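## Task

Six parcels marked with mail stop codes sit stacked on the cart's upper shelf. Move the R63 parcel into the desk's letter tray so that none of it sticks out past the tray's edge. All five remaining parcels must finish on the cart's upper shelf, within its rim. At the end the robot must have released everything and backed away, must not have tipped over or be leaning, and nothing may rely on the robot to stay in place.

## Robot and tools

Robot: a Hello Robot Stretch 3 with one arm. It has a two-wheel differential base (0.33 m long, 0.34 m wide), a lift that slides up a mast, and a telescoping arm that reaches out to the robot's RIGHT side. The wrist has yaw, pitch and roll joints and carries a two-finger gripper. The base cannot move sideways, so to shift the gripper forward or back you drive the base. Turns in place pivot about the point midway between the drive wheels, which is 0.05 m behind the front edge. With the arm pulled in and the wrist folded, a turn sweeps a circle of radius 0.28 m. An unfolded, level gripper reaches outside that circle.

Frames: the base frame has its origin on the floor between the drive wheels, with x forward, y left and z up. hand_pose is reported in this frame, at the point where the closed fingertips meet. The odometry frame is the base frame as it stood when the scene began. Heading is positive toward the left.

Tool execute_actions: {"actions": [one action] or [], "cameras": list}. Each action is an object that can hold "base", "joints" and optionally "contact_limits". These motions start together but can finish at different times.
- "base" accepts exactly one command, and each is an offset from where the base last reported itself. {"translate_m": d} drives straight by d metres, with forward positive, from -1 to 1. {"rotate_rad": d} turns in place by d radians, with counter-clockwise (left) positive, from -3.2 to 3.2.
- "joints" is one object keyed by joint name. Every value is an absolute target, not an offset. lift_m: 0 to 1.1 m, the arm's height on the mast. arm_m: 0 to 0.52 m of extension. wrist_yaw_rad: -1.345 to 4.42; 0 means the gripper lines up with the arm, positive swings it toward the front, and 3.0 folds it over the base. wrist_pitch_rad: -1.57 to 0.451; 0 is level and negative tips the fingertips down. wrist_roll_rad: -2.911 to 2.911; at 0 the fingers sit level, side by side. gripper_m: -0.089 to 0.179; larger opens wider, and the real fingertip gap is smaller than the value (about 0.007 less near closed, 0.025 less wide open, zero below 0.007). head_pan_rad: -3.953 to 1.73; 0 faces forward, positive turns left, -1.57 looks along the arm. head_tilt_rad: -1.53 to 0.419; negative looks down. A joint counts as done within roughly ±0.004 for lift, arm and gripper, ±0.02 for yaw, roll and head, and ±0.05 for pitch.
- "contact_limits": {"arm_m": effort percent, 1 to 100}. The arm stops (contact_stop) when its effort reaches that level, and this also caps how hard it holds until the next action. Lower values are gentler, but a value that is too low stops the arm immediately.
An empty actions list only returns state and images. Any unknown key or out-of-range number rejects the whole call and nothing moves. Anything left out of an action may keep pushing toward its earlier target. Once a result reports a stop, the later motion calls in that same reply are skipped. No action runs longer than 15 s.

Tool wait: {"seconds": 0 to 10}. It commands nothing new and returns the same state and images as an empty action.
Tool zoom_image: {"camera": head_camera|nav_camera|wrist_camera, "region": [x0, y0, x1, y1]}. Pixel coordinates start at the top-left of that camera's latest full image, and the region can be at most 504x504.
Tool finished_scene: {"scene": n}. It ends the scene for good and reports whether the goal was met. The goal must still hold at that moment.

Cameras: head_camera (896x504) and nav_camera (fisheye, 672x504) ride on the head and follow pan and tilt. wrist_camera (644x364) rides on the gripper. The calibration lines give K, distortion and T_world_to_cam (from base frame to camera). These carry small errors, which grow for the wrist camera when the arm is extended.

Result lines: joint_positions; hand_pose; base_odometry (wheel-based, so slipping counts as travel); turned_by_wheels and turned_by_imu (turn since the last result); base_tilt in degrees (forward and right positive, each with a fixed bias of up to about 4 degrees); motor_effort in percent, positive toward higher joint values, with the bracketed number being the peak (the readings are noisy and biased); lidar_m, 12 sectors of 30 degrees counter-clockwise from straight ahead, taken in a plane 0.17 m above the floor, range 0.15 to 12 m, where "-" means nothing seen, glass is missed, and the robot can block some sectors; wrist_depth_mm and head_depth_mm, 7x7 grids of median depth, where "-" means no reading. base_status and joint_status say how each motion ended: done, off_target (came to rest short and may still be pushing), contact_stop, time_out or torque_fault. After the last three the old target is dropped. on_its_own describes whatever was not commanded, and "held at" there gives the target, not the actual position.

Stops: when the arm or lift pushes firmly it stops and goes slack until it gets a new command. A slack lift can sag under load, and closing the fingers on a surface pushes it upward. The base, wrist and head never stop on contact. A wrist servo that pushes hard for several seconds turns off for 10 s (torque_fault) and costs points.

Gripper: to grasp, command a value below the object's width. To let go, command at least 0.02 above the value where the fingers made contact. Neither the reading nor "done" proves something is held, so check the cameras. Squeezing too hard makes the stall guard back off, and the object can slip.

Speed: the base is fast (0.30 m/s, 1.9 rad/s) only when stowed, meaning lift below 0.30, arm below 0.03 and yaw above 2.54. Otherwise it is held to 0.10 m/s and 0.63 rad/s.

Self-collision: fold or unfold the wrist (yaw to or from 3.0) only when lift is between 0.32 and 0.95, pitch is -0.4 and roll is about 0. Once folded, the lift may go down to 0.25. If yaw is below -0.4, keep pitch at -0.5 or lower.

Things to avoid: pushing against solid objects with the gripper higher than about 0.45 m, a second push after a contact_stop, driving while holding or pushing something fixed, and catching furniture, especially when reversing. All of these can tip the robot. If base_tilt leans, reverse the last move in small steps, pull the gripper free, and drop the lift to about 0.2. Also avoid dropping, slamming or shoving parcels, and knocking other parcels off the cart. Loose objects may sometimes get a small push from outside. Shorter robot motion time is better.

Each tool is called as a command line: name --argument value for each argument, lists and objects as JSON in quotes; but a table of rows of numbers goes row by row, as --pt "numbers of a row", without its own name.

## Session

execute_actions --actions '[]'

Scene clock: 0.00 s.
base_odometry: x=+0.000 y=+0.000 heading=+0.000 (m, m, rad; odometry frame)
turned_by_wheels: +0.000 (rad since the last result)
turned_by_imu: +0.000 (rad since the last result)
base_tilt: forward=-0.5 right=+0.1 (deg)
lidar_m: 2.09 1.70 1.79 2.28 2.29 1.92 2.05 1.74 1.40 1.43 1.83 1.82
head_depth_mm: 1544 2423 2449 2430 2408 1809 1807 / 1545 2518 2665 2642 2566 1989 2002 / 1732 2487 2912 2892 2851 2828 2252 / 1738 2511 3033 3053 3019 2905 2366 / 1704 2455 2749 2690 2658 2627 2380 / 1689 2402 2443 2428 2395 2379 2255 / 1683 2203 2215 2196 2158 2143 2112
base_status: not commanded
joint_positions: lift_m=+0.539 arm_m=+0.001 wrist_yaw_rad=+2.831 wrist_pitch_rad=-0.342 wrist_roll_rad=-0.014 gripper_m=+0.037 head_pan_rad=-0.016 head_tilt_rad=+0.001
joint_status: not commanded
motor_effort: left_wheel=+0 right_wheel=+0 lift_m=+23 arm_m=+0 wrist_yaw_rad=+0 wrist_pitch_rad=+5 wrist_roll_rad=+0 gripper_m=+0 head_pan_rad=+0 head_tilt_rad=+2 (%)
hand_pose: x=+0.0500 y=+0.0759 z=+0.5693 quat_wxyz=(+0.227, +0.702, +0.013, +0.675) (m; base frame)
wrist_depth_mm: - - - - - - - / - - - - - - - / - - - - - - - / - - - - - - - / - - - - - - - / 901 - 906 872 893 864 844 / 748 732 718 738 708 726 733
pictures: head_camera (sideways: a quarter turn clockwise sets it upright), nav_camera (sideways: a quarter turn counterclockwise sets it upright), wrist_camera
camera_calibration (this result's frames):
head_camera: T_world_to_cam=[[0.0619549, 0.00724727, -0.998053, 1.31644], [0.0375374, 0.999249, 0.00958612, -0.00718404], [0.997373, -0.0380582, 0.0616364, -0.132879], [0, 0, 0, 1]] pos_world=[0.0512396, -0.00741912, 1.32214]
nav_camera: T_world_to_cam=[[-0.00960537, -0.00343311, 0.999948, -1.25909], [0.0121217, -0.999921, -0.00331658, 0.0503328], [0.99988, 0.0120892, 0.00964622, -0.0608753], [0, 0, 0, 1]] pos_world=[0.0481639, 0.0467421, 1.25977]
wrist_camera: T_world_to_cam=[[0.965298, -0.260678, -0.0157235, -0.0136549], [-0.134091, -0.443075, -0.8864, 0.582014], [0.224098, 0.857748, -0.462654, 0.353293], [0, 0, 0, 1]] pos_world=[0.0120511, -0.0487203, 0.679135]
Images, in order (width x height): head_camera 896x504, nav_camera 672x504, wrist_camera 644x364.

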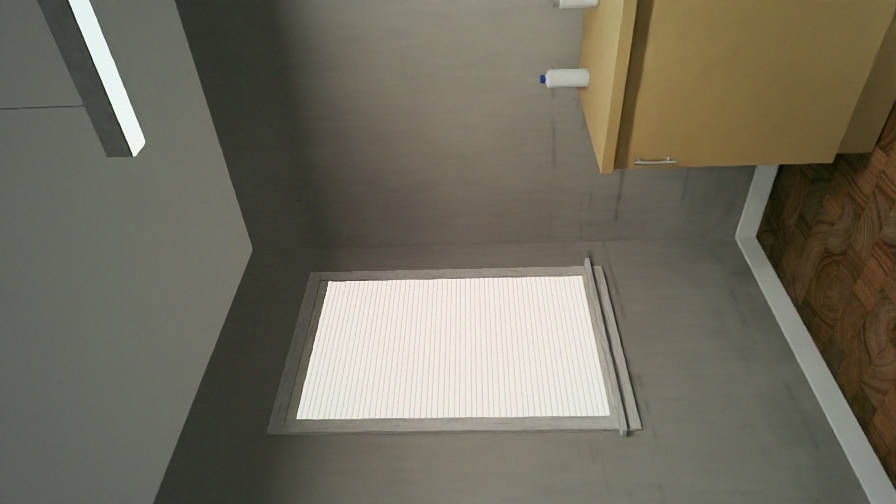

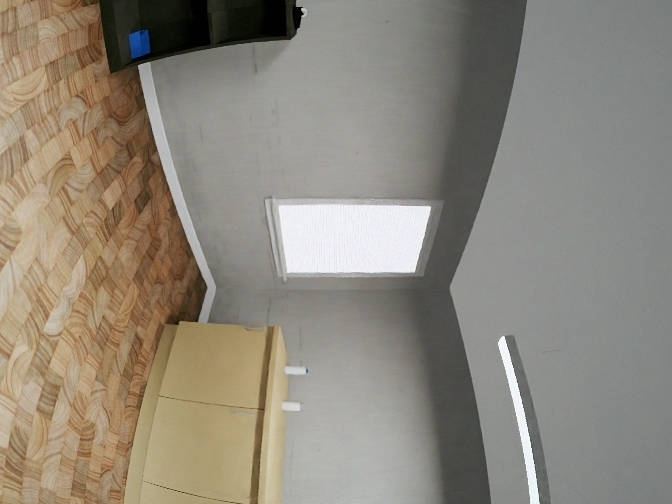

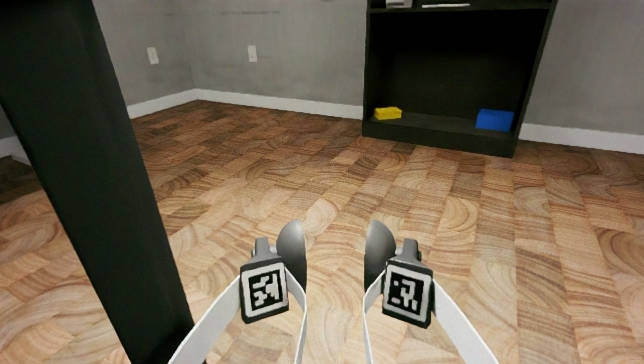

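Need to locate the cart and desk using the wide-angle nav camera.

execute_actions --actions '[{"joints": {"head_pan_rad": -3.14, "head_tilt_rad": -0.3}}]' --cameras '["head_camera", "nav_camera"]'

Scene clock: 4.10 s.
base_odometry: x=+0.000 y=+0.000 heading=+0.000 (m, m, rad; odometry frame)
turned_by_wheels: +0.000 (rad since the last result)
turned_by_imu: +0.000 (rad since the last result)
base_tilt: forward=-0.5 right=+0.1 (deg)
lidar_m: 2.09 1.70 1.80 2.28 2.29 1.92 2.05 1.75 1.39 1.43 1.83 1.83
head_depth_mm: 2107 2181 2229 2326 2457 1951 1566 / 2263 2351 2462 2537 2568 2041 1559 / 2456 2541 2632 2734 2794 2056 1564 / 2316 2448 2532 2678 2679 2029 1572 / 2067 2139 2203 2313 2446 2069 1573 / 1884 1946 1987 2100 2155 2049 1572 / 1706 1758 1825 1873 1956 1964 1570
base_status: not commanded
joint_positions: lift_m=+0.539 arm_m=+0.001 wrist_yaw_rad=+2.831 wrist_pitch_rad=-0.342 wrist_roll_rad=-0.014 gripper_m=+0.037 head_pan_rad=-3.133 head_tilt_rad=-0.296
joint_status: all done
motor_effort: left_wheel=+0(0) right_wheel=+0(0) lift_m=+23(23) arm_m=+0(1) wrist_yaw_rad=+0(0) wrist_pitch_rad=+5(5) wrist_roll_rad=+0(0) gripper_m=+0(0) head_pan_rad=-3(31) head_tilt_rad=-2(18) (%)
hand_pose: x=+0.0500 y=+0.0759 z=+0.5693 quat_wxyz=(+0.227, +0.702, +0.013, +0.675) (m; base frame)
wrist_depth_mm: - - - - - - - / - - - - - - - / - - - - - - - / - - - - - - - / - - - - - - - / 897 - 895 870 891 862 853 / 754 744 723 734 707 728 715
pictures: head_camera (sideways: a quarter turn clockwise sets it upright), nav_camera (sideways: a quarter turn counterclockwise sets it upright)
camera_calibration (this result's frames):
head_camera: T_world_to_cam=[[0.233598, -0.00614812, -0.972314, 1.2815], [-0.0150011, -0.999884, 0.00271844, 0.0020798], [-0.972217, 0.0139507, -0.233663, 0.263549], [0, 0, 0, 1]] pos_world=[-0.0430985, 0.00628169, 1.3076]
nav_camera: T_world_to_cam=[[-0.284097, 0.00107378, 0.958795, -1.20345], [-0.034315, 0.999347, -0.0112869, 0.0609897], [-0.958181, -0.0361076, -0.283875, 0.333147], [0, 0, 0, 1]] pos_world=[-0.0205889, -0.0476285, 1.24912]
Images, in order (width x height): head_camera 896x504, nav_camera 672x504.

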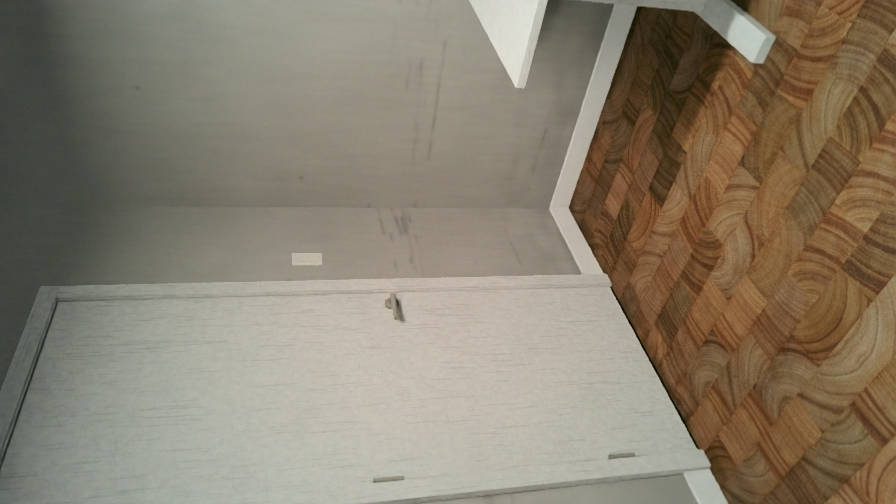

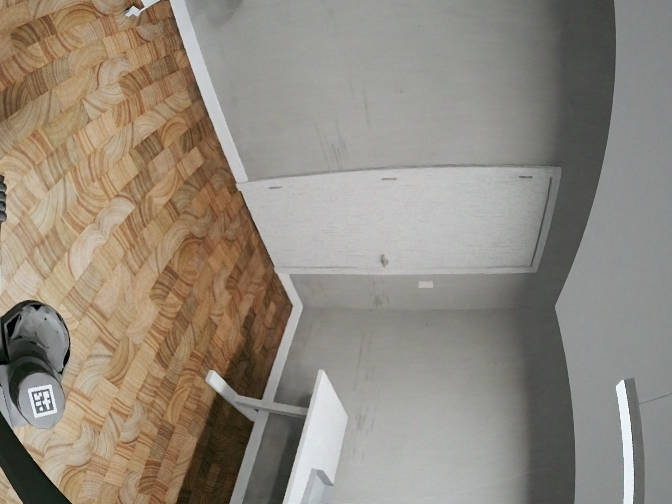

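execute_actions --actions '[{"joints": {"head_pan_rad": -2.2, "head_tilt_rad": -0.3}}]' --cameras '["head_camera", "nav_camera"]'

Scene clock: 13.60 s.
base_odometry: x=+0.000 y=+0.000 heading=+0.000 (m, m, rad; odometry frame)
turned_by_wheels: +0.000 (rad since the last result)
turned_by_imu: +0.000 (rad since the last result)
base_tilt: forward=-0.4 right=+0.1 (deg)
lidar_m: 2.09 1.70 1.79 2.28 2.29 1.92 2.06 1.74 1.39 1.43 1.83 1.83
head_depth_mm: 1498 1553 1621 1707 1792 1885 1560 / 1496 1558 1637 1722 1808 1873 1576 / 1505 1585 1655 1725 1812 1913 1573 / 1520 1577 1668 1742 1825 1907 1579 / 1533 1605 1678 1760 1858 1932 1567 / 1543 1604 1682 1762 1739 1633 1558 / 1549 1627 1698 1793 1689 1648 1537
base_status: not commanded
joint_positions: lift_m=+0.539 arm_m=+0.001 wrist_yaw_rad=+2.831 wrist_pitch_rad=-0.342 wrist_roll_rad=-0.014 gripper_m=+0.037 head_pan_rad=-2.207 head_tilt_rad=-0.296
joint_status: all done
motor_effort: left_wheel=+0(1) right_wheel=+0(0) lift_m=+23(23) arm_m=-1(1) wrist_yaw_rad=+0(0) wrist_pitch_rad=+5(5) wrist_roll_rad=+1(0) gripper_m=+0(0) head_pan_rad=+2(31) head_tilt_rad=-2(0) (%)
hand_pose: x=+0.0500 y=+0.0759 z=+0.5693 quat_wxyz=(+0.227, +0.702, +0.013, +0.675) (m; base frame)
wrist_depth_mm: - - - - - - - / - - - - - - - / - - - - - - - / - - - - - - - / - - - - - - - / 902 - 888 882 899 879 848 / 743 736 727 725 713 723 724
pictures: head_camera (sideways: a quarter turn clockwise sets it upright), nav_camera (sideways: a quarter turn counterclockwise sets it upright)
camera_calibration (this result's frames):
head_camera: T_world_to_cam=[[0.145401, 0.182933, -0.972314, 1.28204], [0.789825, -0.613326, 0.00271844, -0.00282965], [-0.595848, -0.768353, -0.233663, 0.261254], [0, 0, 0, 1]] pos_world=[-0.0285072, -0.0355288, 1.3076]
nav_camera: T_world_to_cam=[[-0.171717, -0.226331, 0.958795, -1.20414], [-0.819056, 0.573603, -0.0112869, 0.0657766], [-0.547413, -0.787245, -0.283875, 0.330642], [0, 0, 0, 1]] pos_world=[0.0281013, -0.0499672, 1.24912]
Images, in order (width x height): head_camera 896x504, nav_camera 672x504.

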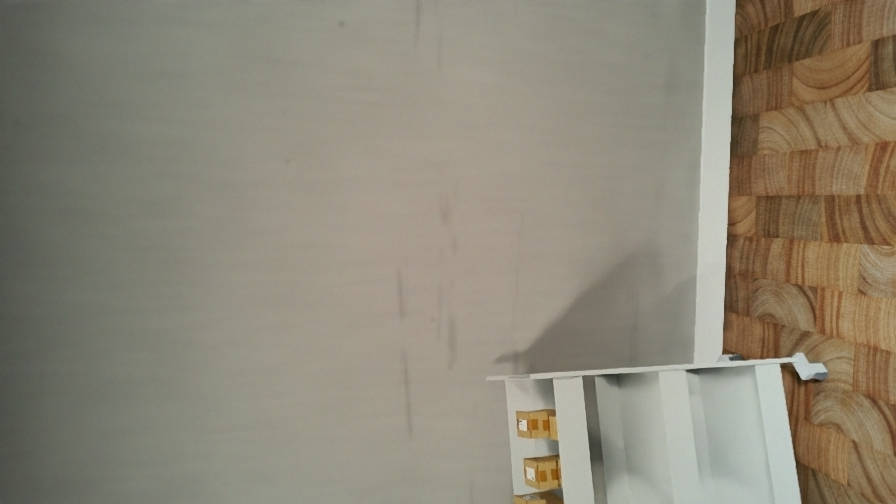

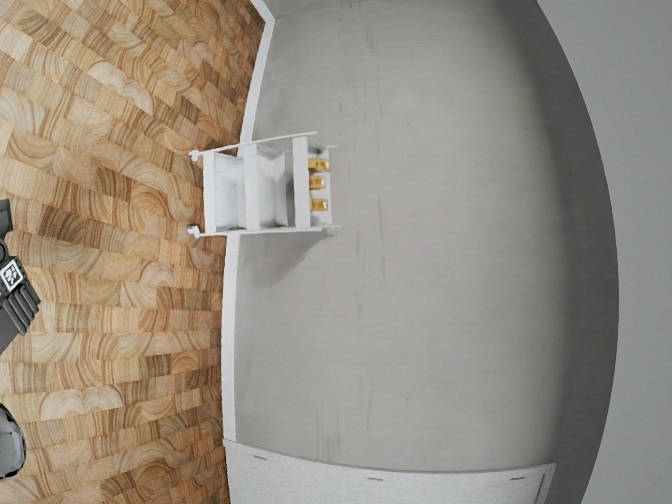

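execute_actions --actions '[{"joints": {"head_pan_rad": -1.85, "head_tilt_rad": -0.35}}]' --cameras '["head_camera"]'

Scene clock: 17.00 s.
base_odometry: x=+0.000 y=+0.000 heading=+0.000 (m, m, rad; odometry frame)
turned_by_wheels: +0.000 (rad since the last result)
turned_by_imu: +0.000 (rad since the last result)
base_tilt: forward=-0.5 right=+0.1 (deg)
lidar_m: 2.09 1.70 1.79 2.28 2.30 1.92 2.06 1.75 1.40 1.44 1.83 1.83
head_depth_mm: 1458 1519 1589 1674 1772 1832 1493 / 1506 1582 1660 1759 1866 1892 1493 / 1569 1662 1733 1812 1766 1770 1482 / 1630 1718 1826 1859 1741 1780 1502 / 1724 1796 1926 2002 1869 1803 1493 / 1789 1905 2007 2170 2301 1918 1505 / 1882 1996 2142 2289 2399 1919 1495
base_status: not commanded
joint_positions: lift_m=+0.539 arm_m=+0.001 wrist_yaw_rad=+2.831 wrist_pitch_rad=-0.342 wrist_roll_rad=-0.014 gripper_m=+0.037 head_pan_rad=-1.857 head_tilt_rad=-0.345
joint_status: all done
motor_effort: left_wheel=+0(0) right_wheel=-1(0) lift_m=+23(22) arm_m=+0(1) wrist_yaw_rad=+0(0) wrist_pitch_rad=+5(5) wrist_roll_rad=+0(0) gripper_m=+0(0) head_pan_rad=+3(21) head_tilt_rad=-2(7) (%)
hand_pose: x=+0.0500 y=+0.0759 z=+0.5693 quat_wxyz=(+0.227, +0.702, +0.013, +0.675) (m; base frame)
wrist_depth_mm: - - - - - - - / - - - - - - - / - - - - - - - / - - - - - - - / - - - - - - - / 900 - 895 879 897 864 844 / 754 733 712 735 716 738 705
pictures: head_camera (sideways: a quarter turn clockwise sets it upright)
camera_calibration (this result's frames):
head_camera: T_world_to_cam=[[0.0872633, 0.267213, -0.959678, 1.26588], [0.952218, -0.305414, 0.00154549, -0.00229306], [-0.292686, -0.913958, -0.281097, 0.321141], [0, 0, 0, 1]] pos_world=[-0.0142884, -0.045452, 1.30512]
Images, in order (width x height): head_camera 896x504.

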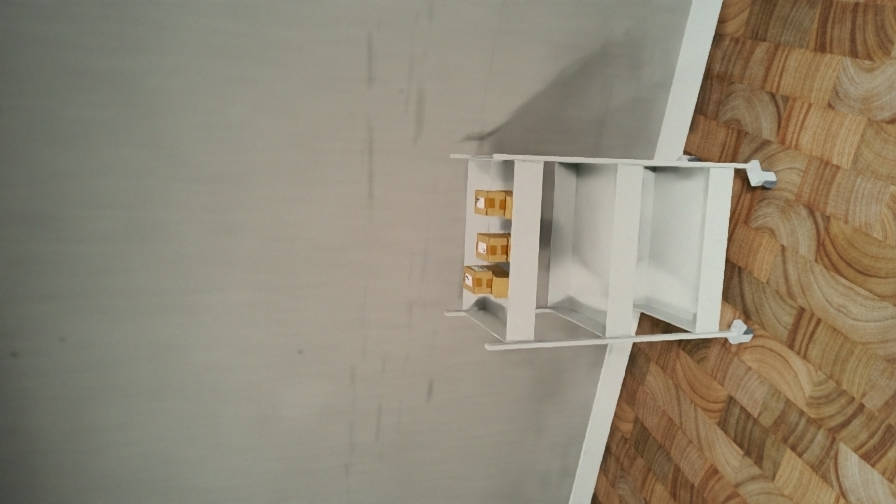

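execute_actions --actions '[{"base": {"rotate_rad": -1.73}, "joints": {"lift_m": 0.9, "head_pan_rad": 0.0, "head_tilt_rad": -0.5}}]' --cameras '["head_camera"]'

Scene clock: 56.70 s.
base_odometry: x=+0.000 y=+0.000 heading=-1.730 (m, m, rad; odometry frame)
turned_by_wheels: -1.730 (rad since the last result)
turned_by_imu: -1.711 (rad since the last result)
base_tilt: forward=-0.3 right=+0.2 (deg)
lidar_m: 1.41 1.86 1.82 1.95 2.06 1.70 1.79 1.90 1.91 2.30 1.78 1.39
head_depth_mm: 1451 1550 1660 1785 1919 1628 1326 / 1528 1633 1731 1720 1867 1615 1326 / 1621 1719 1855 1760 1887 1621 1318 / 1714 1827 1995 1762 1866 1610 1329 / 1830 1956 2149 2374 2090 1617 1330 / 1924 2107 2308 2536 2097 1625 1330 / 2063 2269 2513 2741 2101 1637 1327
base_status: done
joint_positions: lift_m=+0.899 arm_m=+0.001 wrist_yaw_rad=+2.831 wrist_pitch_rad=-0.342 wrist_roll_rad=-0.014 gripper_m=+0.037 head_pan_rad=-0.007 head_tilt_rad=-0.494
joint_status: all done
motor_effort: left_wheel=+5(8) right_wheel=-6(11) lift_m=+36(36) arm_m=+0(1) wrist_yaw_rad=+0(0) wrist_pitch_rad=+5(6) wrist_roll_rad=+0(0) gripper_m=+0(1) head_pan_rad=+2(30) head_tilt_rad=-2(13) (%)
hand_pose: x=+0.0500 y=+0.0758 z=+0.9293 quat_wxyz=(+0.227, +0.702, +0.013, +0.675) (m; base frame)
wrist_depth_mm: - - - - - - - / - - - - - - - / - - - - - - - / - - - - - - - / - - - - - - - / - - - - - - - / - - - - - - -
pictures: head_camera (sideways: a quarter turn clockwise sets it upright)
camera_calibration (this result's frames):
head_camera: T_world_to_cam=[[-0.419722, 0.0111797, -0.907584, 1.20098], [0.03097, 0.999518, -0.00201032, 0.0079558], [0.907124, -0.0289517, -0.419866, 0.494416], [0, 0, 0, 1]] pos_world=[0.0553323, -0.00706427, 1.29759]
Images, in order (width x height): head_camera 896x504.

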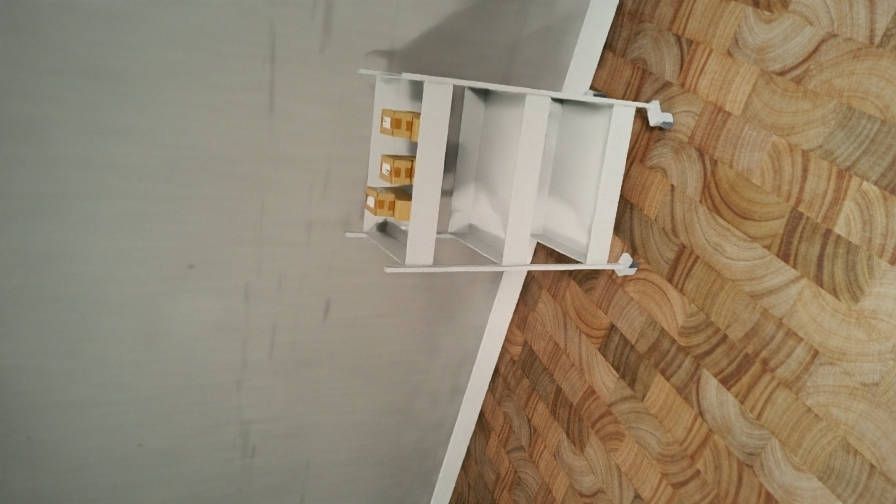

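execute_actions --actions '[{"base": {"translate_m": 0.93}}]' --cameras '[]'

Scene clock: 70.20 s.
base_odometry: x=-0.147 y=-0.918 heading=-1.730 (m, m, rad; odometry frame)
turned_by_wheels: +0.000 (rad since the last result)
turned_by_imu: +0.002 (rad since the last result)
base_tilt: forward=-0.4 right=+0.4 (deg)
lidar_m: 0.52 1.48 1.31 1.38 2.05 2.48 2.70 2.70 2.35 1.29 0.59 0.52
head_depth_mm: 796 850 915 980 1008 704 854 / 844 897 970 1041 951 776 879 / 885 950 1030 1122 980 795 905 / 934 1012 1102 1203 1339 1413 1228 / 996 1081 1176 1305 1460 1565 1326 / 1060 1155 1280 1411 1596 1638 1322 / 1140 1253 1392 1555 1782 1623 1326
base_status: done
joint_positions: lift_m=+0.899 arm_m=+0.001 wrist_yaw_rad=+2.831 wrist_pitch_rad=-0.342 wrist_roll_rad=-0.014 gripper_m=+0.037 head_pan_rad=-0.007 head_tilt_rad=-0.494
joint_status: not commanded
motor_effort: left_wheel=+4(9) right_wheel=-5(6) lift_m=+35(36) arm_m=+0(1) wrist_yaw_rad=+0(0) wrist_pitch_rad=+5(5) wrist_roll_rad=+0(0) gripper_m=+0(0) head_pan_rad=+2(2) head_tilt_rad=-3(2) (%)
hand_pose: x=+0.0500 y=+0.0758 z=+0.9293 quat_wxyz=(+0.227, +0.702, +0.013, +0.675) (m; base frame)
wrist_depth_mm: - - - - - - - / - - - - - - - / - - - - - - - / - - - - - - - / - - - - - - - / - - - - - - - / - - - - - - -
pictures: none
No camera images: the call's "cameras" was empty. Leave "cameras" out to get every camera's image.

execute_actions --actions '[{"base": {"rotate_rad": 1.2}, "joints": {"wrist_pitch_rad": -0.4, "wrist_yaw_rad": 0.0, "head_pan_rad": -1.57, "head_tilt_rad": -0.7}}]'

Scene clock: 83.53 s.
base_odometry: x=-0.147 y=-0.918 heading=-0.530 (m, m, rad; odometry frame)
turned_by_wheels: +1.200 (rad since the last result)
turned_by_imu: +1.187 (rad since the last result)
base_tilt: forward=-0.6 right=+0.1 (deg)
lidar_m: 1.32 1.48 2.80 2.49 3.14 2.35 2.10 1.16 0.55 0.52 0.54 1.80
head_depth_mm: 774 858 957 1093 1202 - - / 786 870 981 1026 821 - - / 801 892 1002 1004 813 - - / 814 905 1027 1000 798 - 1134 / 829 930 1055 976 823 990 1118 / 846 944 1081 1160 795 1016 1136 / 864 967 1102 1275 1519 1388 1192
base_status: done
joint_positions: lift_m=+0.899 arm_m=+0.001 wrist_yaw_rad=+0.002 wrist_pitch_rad=-0.415 wrist_roll_rad=-0.014 gripper_m=+0.037 head_pan_rad=-1.563 head_tilt_rad=-0.691
joint_status: all done
motor_effort: left_wheel=-4(7) right_wheel=+6(8) lift_m=+36(36) arm_m=+0(1) wrist_yaw_rad=-3(3) wrist_pitch_rad=+5(5) wrist_roll_rad=+0(0) gripper_m=+1(1) head_pan_rad=-3(31) head_tilt_rad=-4(18) (%)
hand_pose: x=-0.0210 y=-0.3711 z=+0.9127 quat_wxyz=(+0.697, +0.148, -0.686, -0.144) (m; base frame)
wrist_depth_mm: 848 787 718 676 633 596 556 / 938 853 794 727 681 640 599 / - 942 857 780 733 684 644 / - - 687 547 581 744 699 / - - 519 468 459 492 747 / - - 418 410 404 427 842 / - - 637 657 642 975 912
pictures: head_camera (sideways: a quarter turn clockwise sets it upright), nav_camera (sideways: a quarter turn counterclockwise sets it upright), wrist_camera
camera_calibration (this result's frames):
head_camera: T_world_to_cam=[[0.00361314, 0.589794, -0.807546, 1.06793], [0.999862, -0.0152464, -0.00666163, 0.00809991], [-0.0162411, -0.80741, -0.589768, 0.721112], [0, 0, 0, 1]] pos_world=[-0.000245719, -0.0475046, 1.28775]
nav_camera: T_world_to_cam=[[0.00133805, -0.631203, 0.775617, -0.966265], [-0.999431, -0.0269741, -0.0202276, 0.0785084], [0.0336893, -0.775149, -0.63088, 0.778621], [0, 0, 0, 1]] pos_world=[0.0535255, -0.00424402, 1.24226]
wrist_camera: T_world_to_cam=[[-0.998678, -0.0477505, -0.0190529, -0.0153948], [-0.00891243, 0.525785, -0.850571, 1.00838], [0.0506329, -0.849276, -0.525515, 0.331748], [0, 0, 0, 1]] pos_world=[-0.0231847, -0.249182, 1.03175]
Images, in order (width x height): head_camera 896x504, nav_camera 672x504, wrist_camera 644x364.

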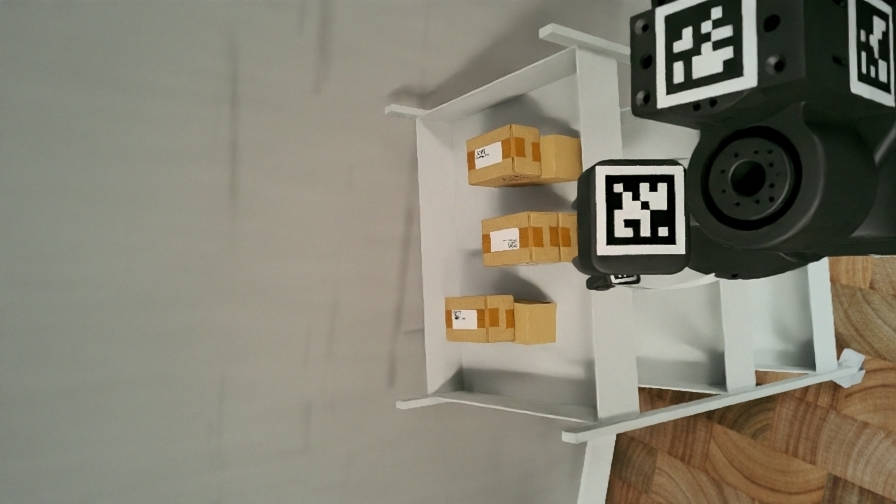

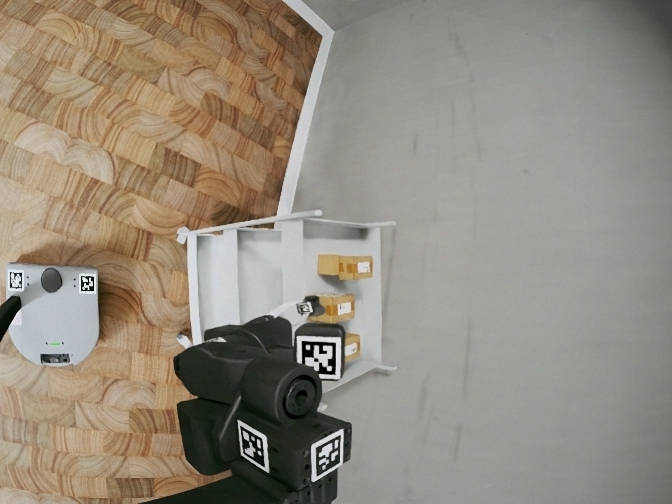

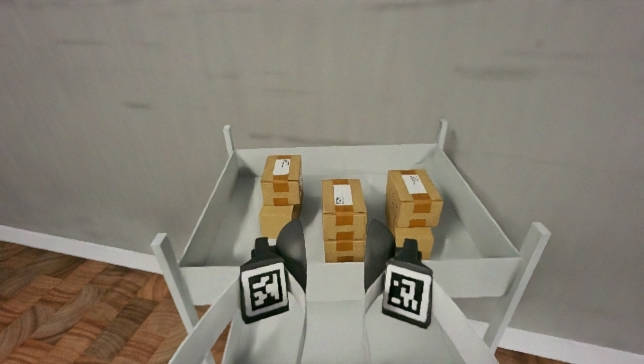

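execute_actions --actions '[{"joints": {"lift_m": 1.05, "arm_m": 0.4, "wrist_pitch_rad": -1.3, "head_tilt_rad": -0.6, "gripper_m": 0.095}}]' --cameras '["head_camera", "wrist_camera"]'

Scene clock: 90.87 s.
base_odometry: x=-0.147 y=-0.918 heading=-0.530 (m, m, rad; odometry frame)
turned_by_wheels: +0.000 (rad since the last result)
turned_by_imu: +0.000 (rad since the last result)
base_tilt: forward=-0.6 right=+0.2 (deg)
lidar_m: 1.31 1.48 2.79 2.48 3.13 2.35 2.10 1.16 0.55 0.52 0.53 1.81
head_depth_mm: 762 - 932 1029 1137 1302 1241 / 771 870 953 1035 843 981 1031 / 784 - 965 1043 837 951 1066 / 808 902 - 1075 840 951 980 / 827 908 1014 1102 826 946 1048 / 840 928 1031 1153 924 789 1159 / 859 951 1061 1205 1375 1473 1243
base_status: not commanded
joint_positions: lift_m=+1.049 arm_m=+0.400 wrist_yaw_rad=+0.001 wrist_pitch_rad=-1.300 wrist_roll_rad=-0.014 gripper_m=+0.095 head_pan_rad=-1.563 head_tilt_rad=-0.606
joint_status: all done
motor_effort: left_wheel=-4(4) right_wheel=+5(5) lift_m=+36(37) arm_m=+3(2) wrist_yaw_rad=-1(3) wrist_pitch_rad=+0(5) wrist_roll_rad=+0(0) gripper_m=+0(84) head_pan_rad=-3(3) head_tilt_rad=+3(10) (%)
hand_pose: x=-0.0216 y=-0.5899 z=+0.9347 quat_wxyz=(+0.567, +0.431, -0.558, -0.425) (m; base frame)
wrist_depth_mm: 975 783 450 438 444 451 493 / - - 459 453 448 448 610 / - - 348 445 441 431 822 / - - 441 339 343 421 - / - - 435 427 426 419 - / - - 429 422 - - - / - - - - - - -
pictures: head_camera (sideways: a quarter turn clockwise sets it upright), wrist_camera
camera_calibration (this result's frames):
head_camera: T_world_to_cam=[[0.00427172, 0.518844, -0.854858, 1.12962], [0.999862, -0.0159335, -0.00467431, 0.00551326], [-0.0160461, -0.854721, -0.51884, 0.628833], [0, 0, 0, 1]] pos_world=[-0.000247578, -0.0485309, 1.29195]
wrist_camera: T_world_to_cam=[[-0.998805, -0.0140333, -0.0468154, 0.0197857], [-0.00777214, 0.991308, -0.131335, 0.74446], [0.0482515, -0.130814, -0.990232, 1.01562], [0, 0, 0, 1]] pos_world=[-0.0234569, -0.604854, 1.10439]
Images, in order (width x height): head_camera 896x504, wrist_camera 644x364.

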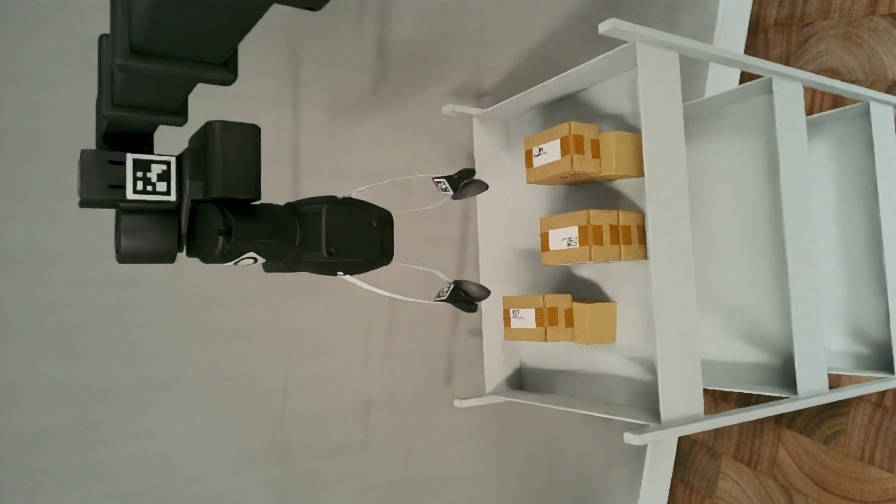

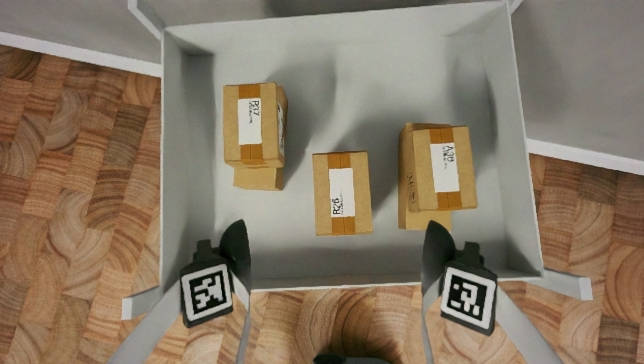

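zoom_image --camera "wrist_camera" --region '[200, 70, 500, 250]'

Region (200, 70, 500, 250) of wrist_camera's 644x364 image, scaled by 1.680; it fills the top 302 rows of this view, and the rest is white.

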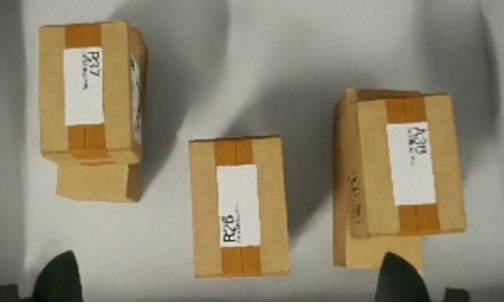

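execute_actions --actions '[{"joints": {"lift_m": 0.89, "arm_m": 0.365, "wrist_pitch_rad": -1.0, "gripper_m": 0.105}}]' --cameras '["head_camera", "wrist_camera"]'

Scene clock: 136.37 s.
base_odometry: x=-0.147 y=-0.918 heading=-0.530 (m, m, rad; odometry frame)
turned_by_wheels: +0.000 (rad since the last result)
turned_by_imu: +0.000 (rad since the last result)
base_tilt: forward=-0.5 right=+0.0 (deg)
lidar_m: 1.31 1.48 2.80 2.48 3.16 2.35 2.11 1.16 0.55 0.52 0.53 1.80
head_depth_mm: 769 840 926 1007 - 1091 1230 / 780 858 934 - 844 973 1029 / 796 875 941 - 819 948 1066 / 811 888 981 - 785 948 982 / 826 909 1009 1100 828 949 1047 / 840 928 1030 1145 931 785 1159 / 857 950 1057 1208 1377 1471 1244
base_status: not commanded
joint_positions: lift_m=+0.891 arm_m=+0.365 wrist_yaw_rad=+0.001 wrist_pitch_rad=-1.011 wrist_roll_rad=-0.014 gripper_m=+0.105 head_pan_rad=-1.563 head_tilt_rad=-0.606
joint_status: all done
motor_effort: left_wheel=-4(3) right_wheel=+5(5) lift_m=+9(34) arm_m=-4(4) wrist_yaw_rad=-1(2) wrist_pitch_rad=+3(4) wrist_roll_rad=+0(1) gripper_m=+1(45) head_pan_rad=-3(3) head_tilt_rad=+3(2) (%)
hand_pose: x=-0.0215 y=-0.6260 z=+0.7995 quat_wxyz=(+0.623, +0.345, -0.614, -0.340) (m; base frame)
wrist_depth_mm: 640 538 481 447 338 337 379 / 840 348 355 364 362 357 431 / - 322 236 348 342 339 304 / - 296 223 324 311 208 275 / - 306 257 204 291 195 243 / 261 289 285 191 273 200 256 / 246 274 271 264 263 260 255
pictures: head_camera (sideways: a quarter turn clockwise sets it upright), wrist_camera
camera_calibration (this result's frames):
head_camera: T_world_to_cam=[[0.00427175, 0.518839, -0.854861, 1.12962], [0.999862, -0.0159335, -0.00467419, 0.0055131], [-0.0160461, -0.854723, -0.518836, 0.628827], [0, 0, 0, 1]] pos_world=[-0.000247577, -0.048531, 1.29195]
wrist_camera: T_world_to_cam=[[-0.998791, -0.0270692, -0.0410441, 0.000247489], [-0.00793742, 0.91262, -0.408732, 0.934992], [0.0485217, -0.407912, -0.911731, 0.640804], [0, 0, 0, 1]] pos_world=[-0.0234243, -0.591894, 0.966412]
Images, in order (width x height): head_camera 896x504, wrist_camera 644x364.

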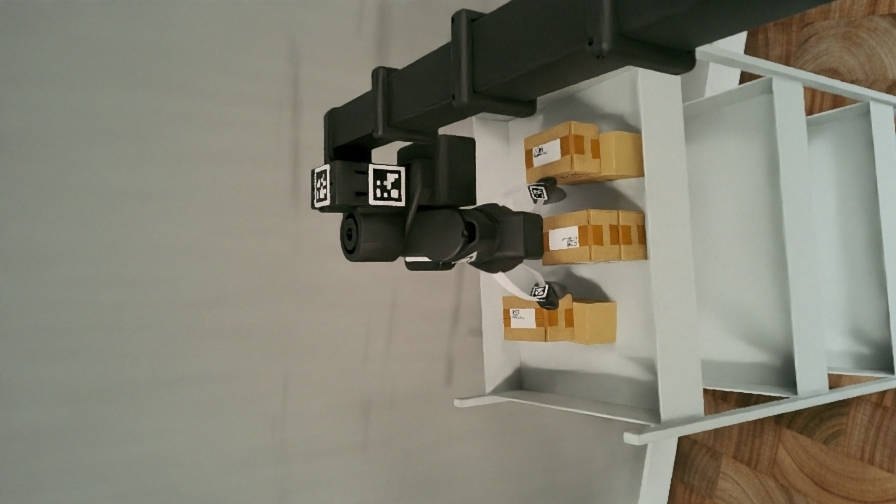

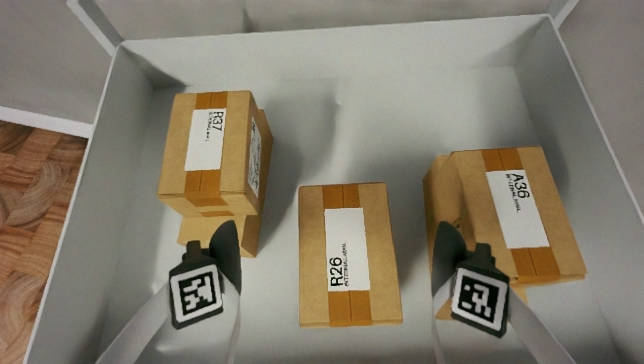

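execute_actions --actions '[{"joints": {"lift_m": 0.835}}]' --cameras '["head_camera", "wrist_camera"]'

Scene clock: 147.63 s.
base_odometry: x=-0.147 y=-0.918 heading=-0.530 (m, m, rad; odometry frame)
turned_by_wheels: +0.000 (rad since the last result)
turned_by_imu: +0.000 (rad since the last result)
base_tilt: forward=-0.3 right=+0.1 (deg)
lidar_m: 1.31 1.48 2.79 2.48 3.15 2.34 2.10 1.16 0.55 0.52 0.53 1.80
head_depth_mm: 770 839 923 1038 1132 - 1212 / 781 855 946 1018 795 980 1030 / 793 872 964 - 813 948 1067 / 810 889 985 1061 814 956 983 / 824 907 1012 1102 827 952 1042 / 839 927 1038 1146 925 789 1155 / 856 950 1056 1204 1383 1468 1245
base_status: not commanded
joint_positions: lift_m=+0.836 arm_m=+0.365 wrist_yaw_rad=+0.001 wrist_pitch_rad=-1.010 wrist_roll_rad=-0.014 gripper_m=+0.105 head_pan_rad=-1.563 head_tilt_rad=-0.606
joint_status: all done
motor_effort: left_wheel=-4(4) right_wheel=+5(5) lift_m=+9(8) arm_m=-4(4) wrist_yaw_rad=-1(1) wrist_pitch_rad=+3(4) wrist_roll_rad=+1(0) gripper_m=+0(0) head_pan_rad=-3(3) head_tilt_rad=+2(3) (%)
hand_pose: x=-0.0215 y=-0.6261 z=+0.7445 quat_wxyz=(+0.623, +0.345, -0.614, -0.340) (m; base frame)
wrist_depth_mm: 608 292 296 310 315 313 269 / 272 187 195 307 302 299 247 / 254 171 191 283 282 165 161 / 241 207 209 157 232 157 148 / 238 249 244 146 146 159 139 / 235 239 233 138 136 168 177 / 222 222 221 214 214 212 212
pictures: head_camera (sideways: a quarter turn clockwise sets it upright), wrist_camera
camera_calibration (this result's frames):
head_camera: T_world_to_cam=[[0.00427169, 0.518839, -0.854861, 1.12962], [0.999862, -0.0159334, -0.00467419, 0.0055131], [-0.016046, -0.854723, -0.518836, 0.628827], [0, 0, 0, 1]] pos_world=[-0.000247572, -0.048531, 1.29195]
wrist_camera: T_world_to_cam=[[-0.998791, -0.0270867, -0.0410331, -0.00202975], [-0.00793761, 0.912449, -0.409114, 0.912794], [0.0485221, -0.408293, -0.91156, 0.590295], [0, 0, 0, 1]] pos_world=[-0.0234242, -0.59192, 0.911443]
Images, in order (width x height): head_camera 896x504, wrist_camera 644x364.

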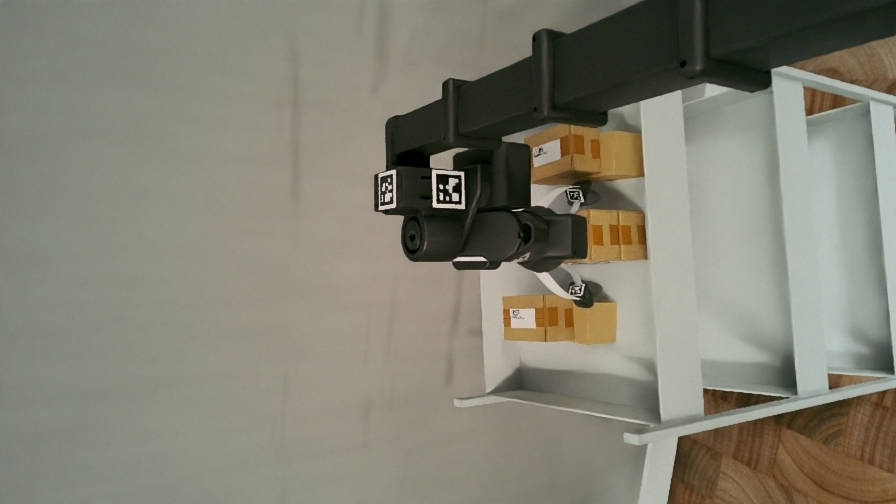

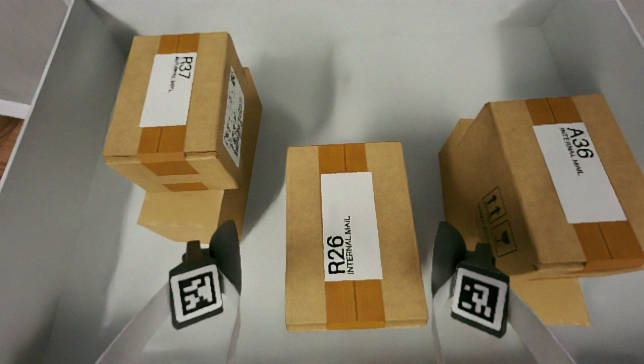

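execute_actions --actions '[{"joints": {"gripper_m": 0.045}}]' --cameras '["wrist_camera"]'

Scene clock: 150.47 s.
base_odometry: x=-0.147 y=-0.918 heading=-0.530 (m, m, rad; odometry frame)
turned_by_wheels: +0.000 (rad since the last result)
turned_by_imu: +0.000 (rad since the last result)
base_tilt: forward=-0.5 right=+0.1 (deg)
lidar_m: 1.31 1.48 2.79 2.47 3.16 2.35 2.10 1.16 0.55 0.52 0.54 1.81
head_depth_mm: 769 838 921 1038 1135 - 1211 / 784 858 948 1018 797 977 1036 / 798 872 959 - 815 949 1060 / 810 892 994 1063 779 949 980 / 827 911 1011 1105 822 948 1038 / 842 927 1031 1148 930 791 1162 / 856 950 1064 1203 1374 1472 1235
base_status: not commanded
joint_positions: lift_m=+0.836 arm_m=+0.365 wrist_yaw_rad=+0.001 wrist_pitch_rad=-1.010 wrist_roll_rad=-0.014 gripper_m=+0.045 head_pan_rad=-1.563 head_tilt_rad=-0.606
joint_status: all done
motor_effort: left_wheel=-4(4) right_wheel=+5(5) lift_m=+9(9) arm_m=-4(4) wrist_yaw_rad=-1(1) wrist_pitch_rad=+3(3) wrist_roll_rad=+0(0) gripper_m=-9(81) head_pan_rad=-3(3) head_tilt_rad=+3(2) (%)
hand_pose: x=-0.0215 y=-0.6261 z=+0.7445 quat_wxyz=(+0.624, +0.345, -0.614, -0.340) (m; base frame)
wrist_depth_mm: 603 290 295 311 313 314 268 / 273 188 196 307 302 298 247 / 254 170 190 284 281 165 161 / 241 206 209 156 254 157 148 / 238 249 244 145 228 159 139 / 235 236 236 136 136 176 177 / 223 224 220 216 214 212 211
pictures: wrist_camera
camera_calibration (this result's frames):
wrist_camera: T_world_to_cam=[[-0.99879, -0.0270954, -0.0410295, -0.00203812], [-0.00794031, 0.912392, -0.40924, 0.912884], [0.0485235, -0.408419, -0.911504, 0.590165], [0, 0, 0, 1]] pos_world=[-0.023424, -0.591928, 0.911443]
Images, in order (width x height): wrist_camera 644x364.

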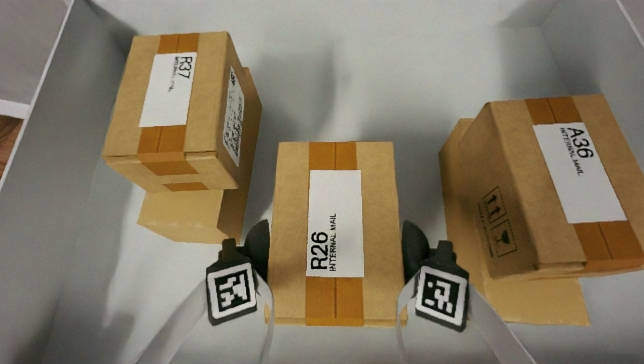

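execute_actions --actions '[{"joints": {"lift_m": 0.87, "arm_m": 0.505}}]' --cameras '["head_camera", "wrist_camera"]'

Scene clock: 157.97 s.
base_odometry: x=-0.147 y=-0.918 heading=-0.530 (m, m, rad; odometry frame)
turned_by_wheels: +0.000 (rad since the last result)
turned_by_imu: +0.000 (rad since the last result)
base_tilt: forward=-0.5 right=+0.0 (deg)
lidar_m: 1.31 1.48 2.80 2.48 3.14 2.35 2.10 1.16 0.55 0.52 0.53 1.81
head_depth_mm: 764 841 931 1025 - - 1216 / 781 855 936 - 840 976 1032 / 796 877 934 1064 834 950 1062 / 811 891 969 1041 842 948 985 / 827 910 1012 1103 823 950 1042 / 842 927 1035 1148 923 792 1159 / 856 948 1062 1196 1385 1468 1223
base_status: not commanded
joint_positions: lift_m=+0.869 arm_m=+0.505 wrist_yaw_rad=+0.001 wrist_pitch_rad=-1.012 wrist_roll_rad=-0.014 gripper_m=+0.045 head_pan_rad=-1.563 head_tilt_rad=-0.606
joint_status: all done
motor_effort: left_wheel=-4(4) right_wheel=+5(5) lift_m=+36(38) arm_m=+3(3) wrist_yaw_rad=-1(1) wrist_pitch_rad=+4(4) wrist_roll_rad=+0(0) gripper_m=-8(8) head_pan_rad=-3(3) head_tilt_rad=+3(2) (%)
hand_pose: x=-0.0215 y=-0.7650 z=+0.7780 quat_wxyz=(+0.623, +0.346, -0.613, -0.340) (m; base frame)
wrist_depth_mm: 415 380 344 314 289 270 254 / 545 477 428 381 350 319 295 / 687 612 533 444 388 270 252 / 264 294 294 155 287 289 254 / 259 288 285 145 273 273 256 / 246 170 171 136 136 258 250 / 244 161 195 245 242 211 238
pictures: head_camera (sideways: a quarter turn clockwise sets it upright), wrist_camera
camera_calibration (this result's frames):
head_camera: T_world_to_cam=[[0.00427195, 0.518821, -0.854872, 1.12964], [0.999862, -0.0159338, -0.00467368, 0.00551245], [-0.0160461, -0.854734, -0.518818, 0.628803], [0, 0, 0, 1]] pos_world=[-0.000247582, -0.0485312, 1.29195]
wrist_camera: T_world_to_cam=[[-0.998791, -0.0270178, -0.0410765, -0.00433584], [-0.00793699, 0.913122, -0.407609, 1.05261], [0.0485205, -0.40679, -0.912232, 0.565706], [0, 0, 0, 1]] pos_world=[-0.0234244, -0.731151, 0.944928]
Images, in order (width x height): head_camera 896x504, wrist_camera 644x364.

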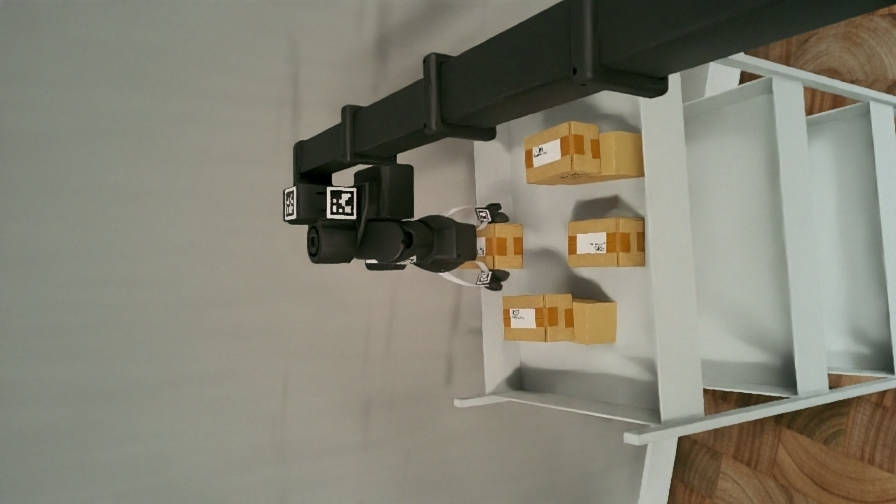

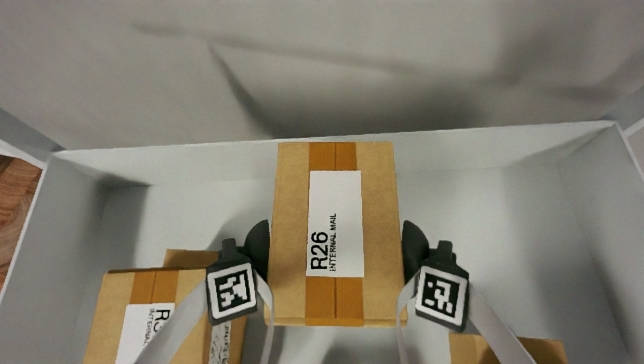

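zoom_image --camera "head_camera" --region '[555, 205, 655, 280]'

Region (555, 205, 655, 280) of head_camera's 896x504 image, scaled by 5.040, with more detail than that image has; it fills the top 378 rows of this view, and the rest is white.

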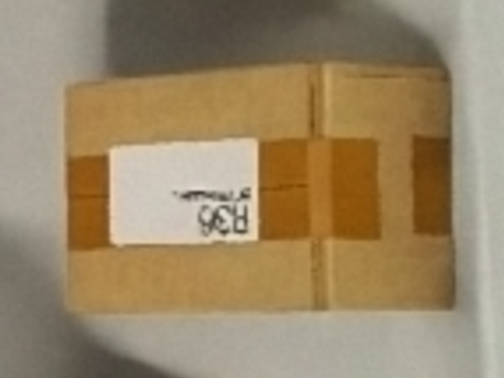

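execute_actions --actions '[{"joints": {"lift_m": 0.79}}]' --cameras '[]'

Scene clock: 170.97 s.
base_odometry: x=-0.147 y=-0.918 heading=-0.530 (m, m, rad; odometry frame)
turned_by_wheels: +0.000 (rad since the last result)
turned_by_imu: +0.000 (rad since the last result)
base_tilt: forward=-0.4 right=+0.2 (deg)
lidar_m: 1.32 1.48 2.79 2.49 3.15 2.35 2.10 1.16 0.55 0.52 0.53 1.80
head_depth_mm: 765 841 929 1031 1145 - - / 781 856 945 1024 - 973 1061 / 797 874 957 1014 829 955 1060 / 813 890 984 1081 828 950 984 / 824 907 1011 1103 824 950 1039 / 838 928 1037 1154 922 788 1159 / 859 948 1057 1210 1378 1465 1241
base_status: not commanded
joint_positions: lift_m=+0.791 arm_m=+0.505 wrist_yaw_rad=+0.001 wrist_pitch_rad=-1.012 wrist_roll_rad=-0.014 gripper_m=+0.045 head_pan_rad=-1.563 head_tilt_rad=-0.606
joint_status: all done
motor_effort: left_wheel=-4(4) right_wheel=+5(6) lift_m=+9(34) arm_m=+3(3) wrist_yaw_rad=-1(2) wrist_pitch_rad=+4(4) wrist_roll_rad=+0(0) gripper_m=-8(9) head_pan_rad=-3(3) head_tilt_rad=+2(2) (%)
hand_pose: x=-0.0215 y=-0.7650 z=+0.6993 quat_wxyz=(+0.623, +0.346, -0.613, -0.340) (m; base frame)
wrist_depth_mm: 416 377 344 315 291 268 247 / 187 189 184 187 183 186 189 / 215 220 224 216 222 221 220 / 222 221 217 155 208 208 207 / 154 149 204 145 196 196 193 / 94 108 155 136 136 184 182 / 89 100 176 176 174 174 172
pictures: none
No camera images: the call's "cameras" was empty. Leave "cameras" out to get every camera's image.

execute_actions --actions '[{"joints": {"gripper_m": 0.1}}]' --cameras '[]'

Scene clock: 174.93 s.
base_odometry: x=-0.147 y=-0.918 heading=-0.530 (m, m, rad; odometry frame)
turned_by_wheels: +0.000 (rad since the last result)
turned_by_imu: +0.000 (rad since the last result)
base_tilt: forward=-0.5 right=+0.2 (deg)
lidar_m: 1.31 1.48 2.79 2.48 3.13 2.35 2.10 1.16 0.55 0.52 0.53 1.80
head_depth_mm: 766 841 928 1036 1139 - - / 781 857 949 1030 - 976 1066 / 796 871 960 - 833 951 1071 / 811 887 986 1085 827 950 985 / 822 910 1014 1096 828 947 1038 / 844 931 1033 1152 926 790 1153 / 857 951 1061 1202 1373 1469 1232
base_status: not commanded
joint_positions: lift_m=+0.791 arm_m=+0.505 wrist_yaw_rad=+0.001 wrist_pitch_rad=-1.011 wrist_roll_rad=-0.014 gripper_m=+0.100 head_pan_rad=-1.563 head_tilt_rad=-0.606
joint_status: all done
motor_effort: left_wheel=-4(4) right_wheel=+5(6) lift_m=+9(9) arm_m=+3(3) wrist_yaw_rad=-1(1) wrist_pitch_rad=+4(4) wrist_roll_rad=+0(0) gripper_m=+0(82) head_pan_rad=-2(3) head_tilt_rad=+2(2) (%)
hand_pose: x=-0.0215 y=-0.7653 z=+0.6994 quat_wxyz=(+0.623, +0.345, -0.614, -0.340) (m; base frame)
wrist_depth_mm: 415 375 341 313 291 268 246 / 186 188 184 187 182 185 188 / 215 218 223 216 221 222 219 / 223 221 218 161 209 210 207 / 155 152 205 150 196 197 194 / 95 108 185 141 143 185 183 / 89 110 178 175 173 172 173
pictures: none
No camera images: the call's "cameras" was empty. Leave "cameras" out to get every camera's image.


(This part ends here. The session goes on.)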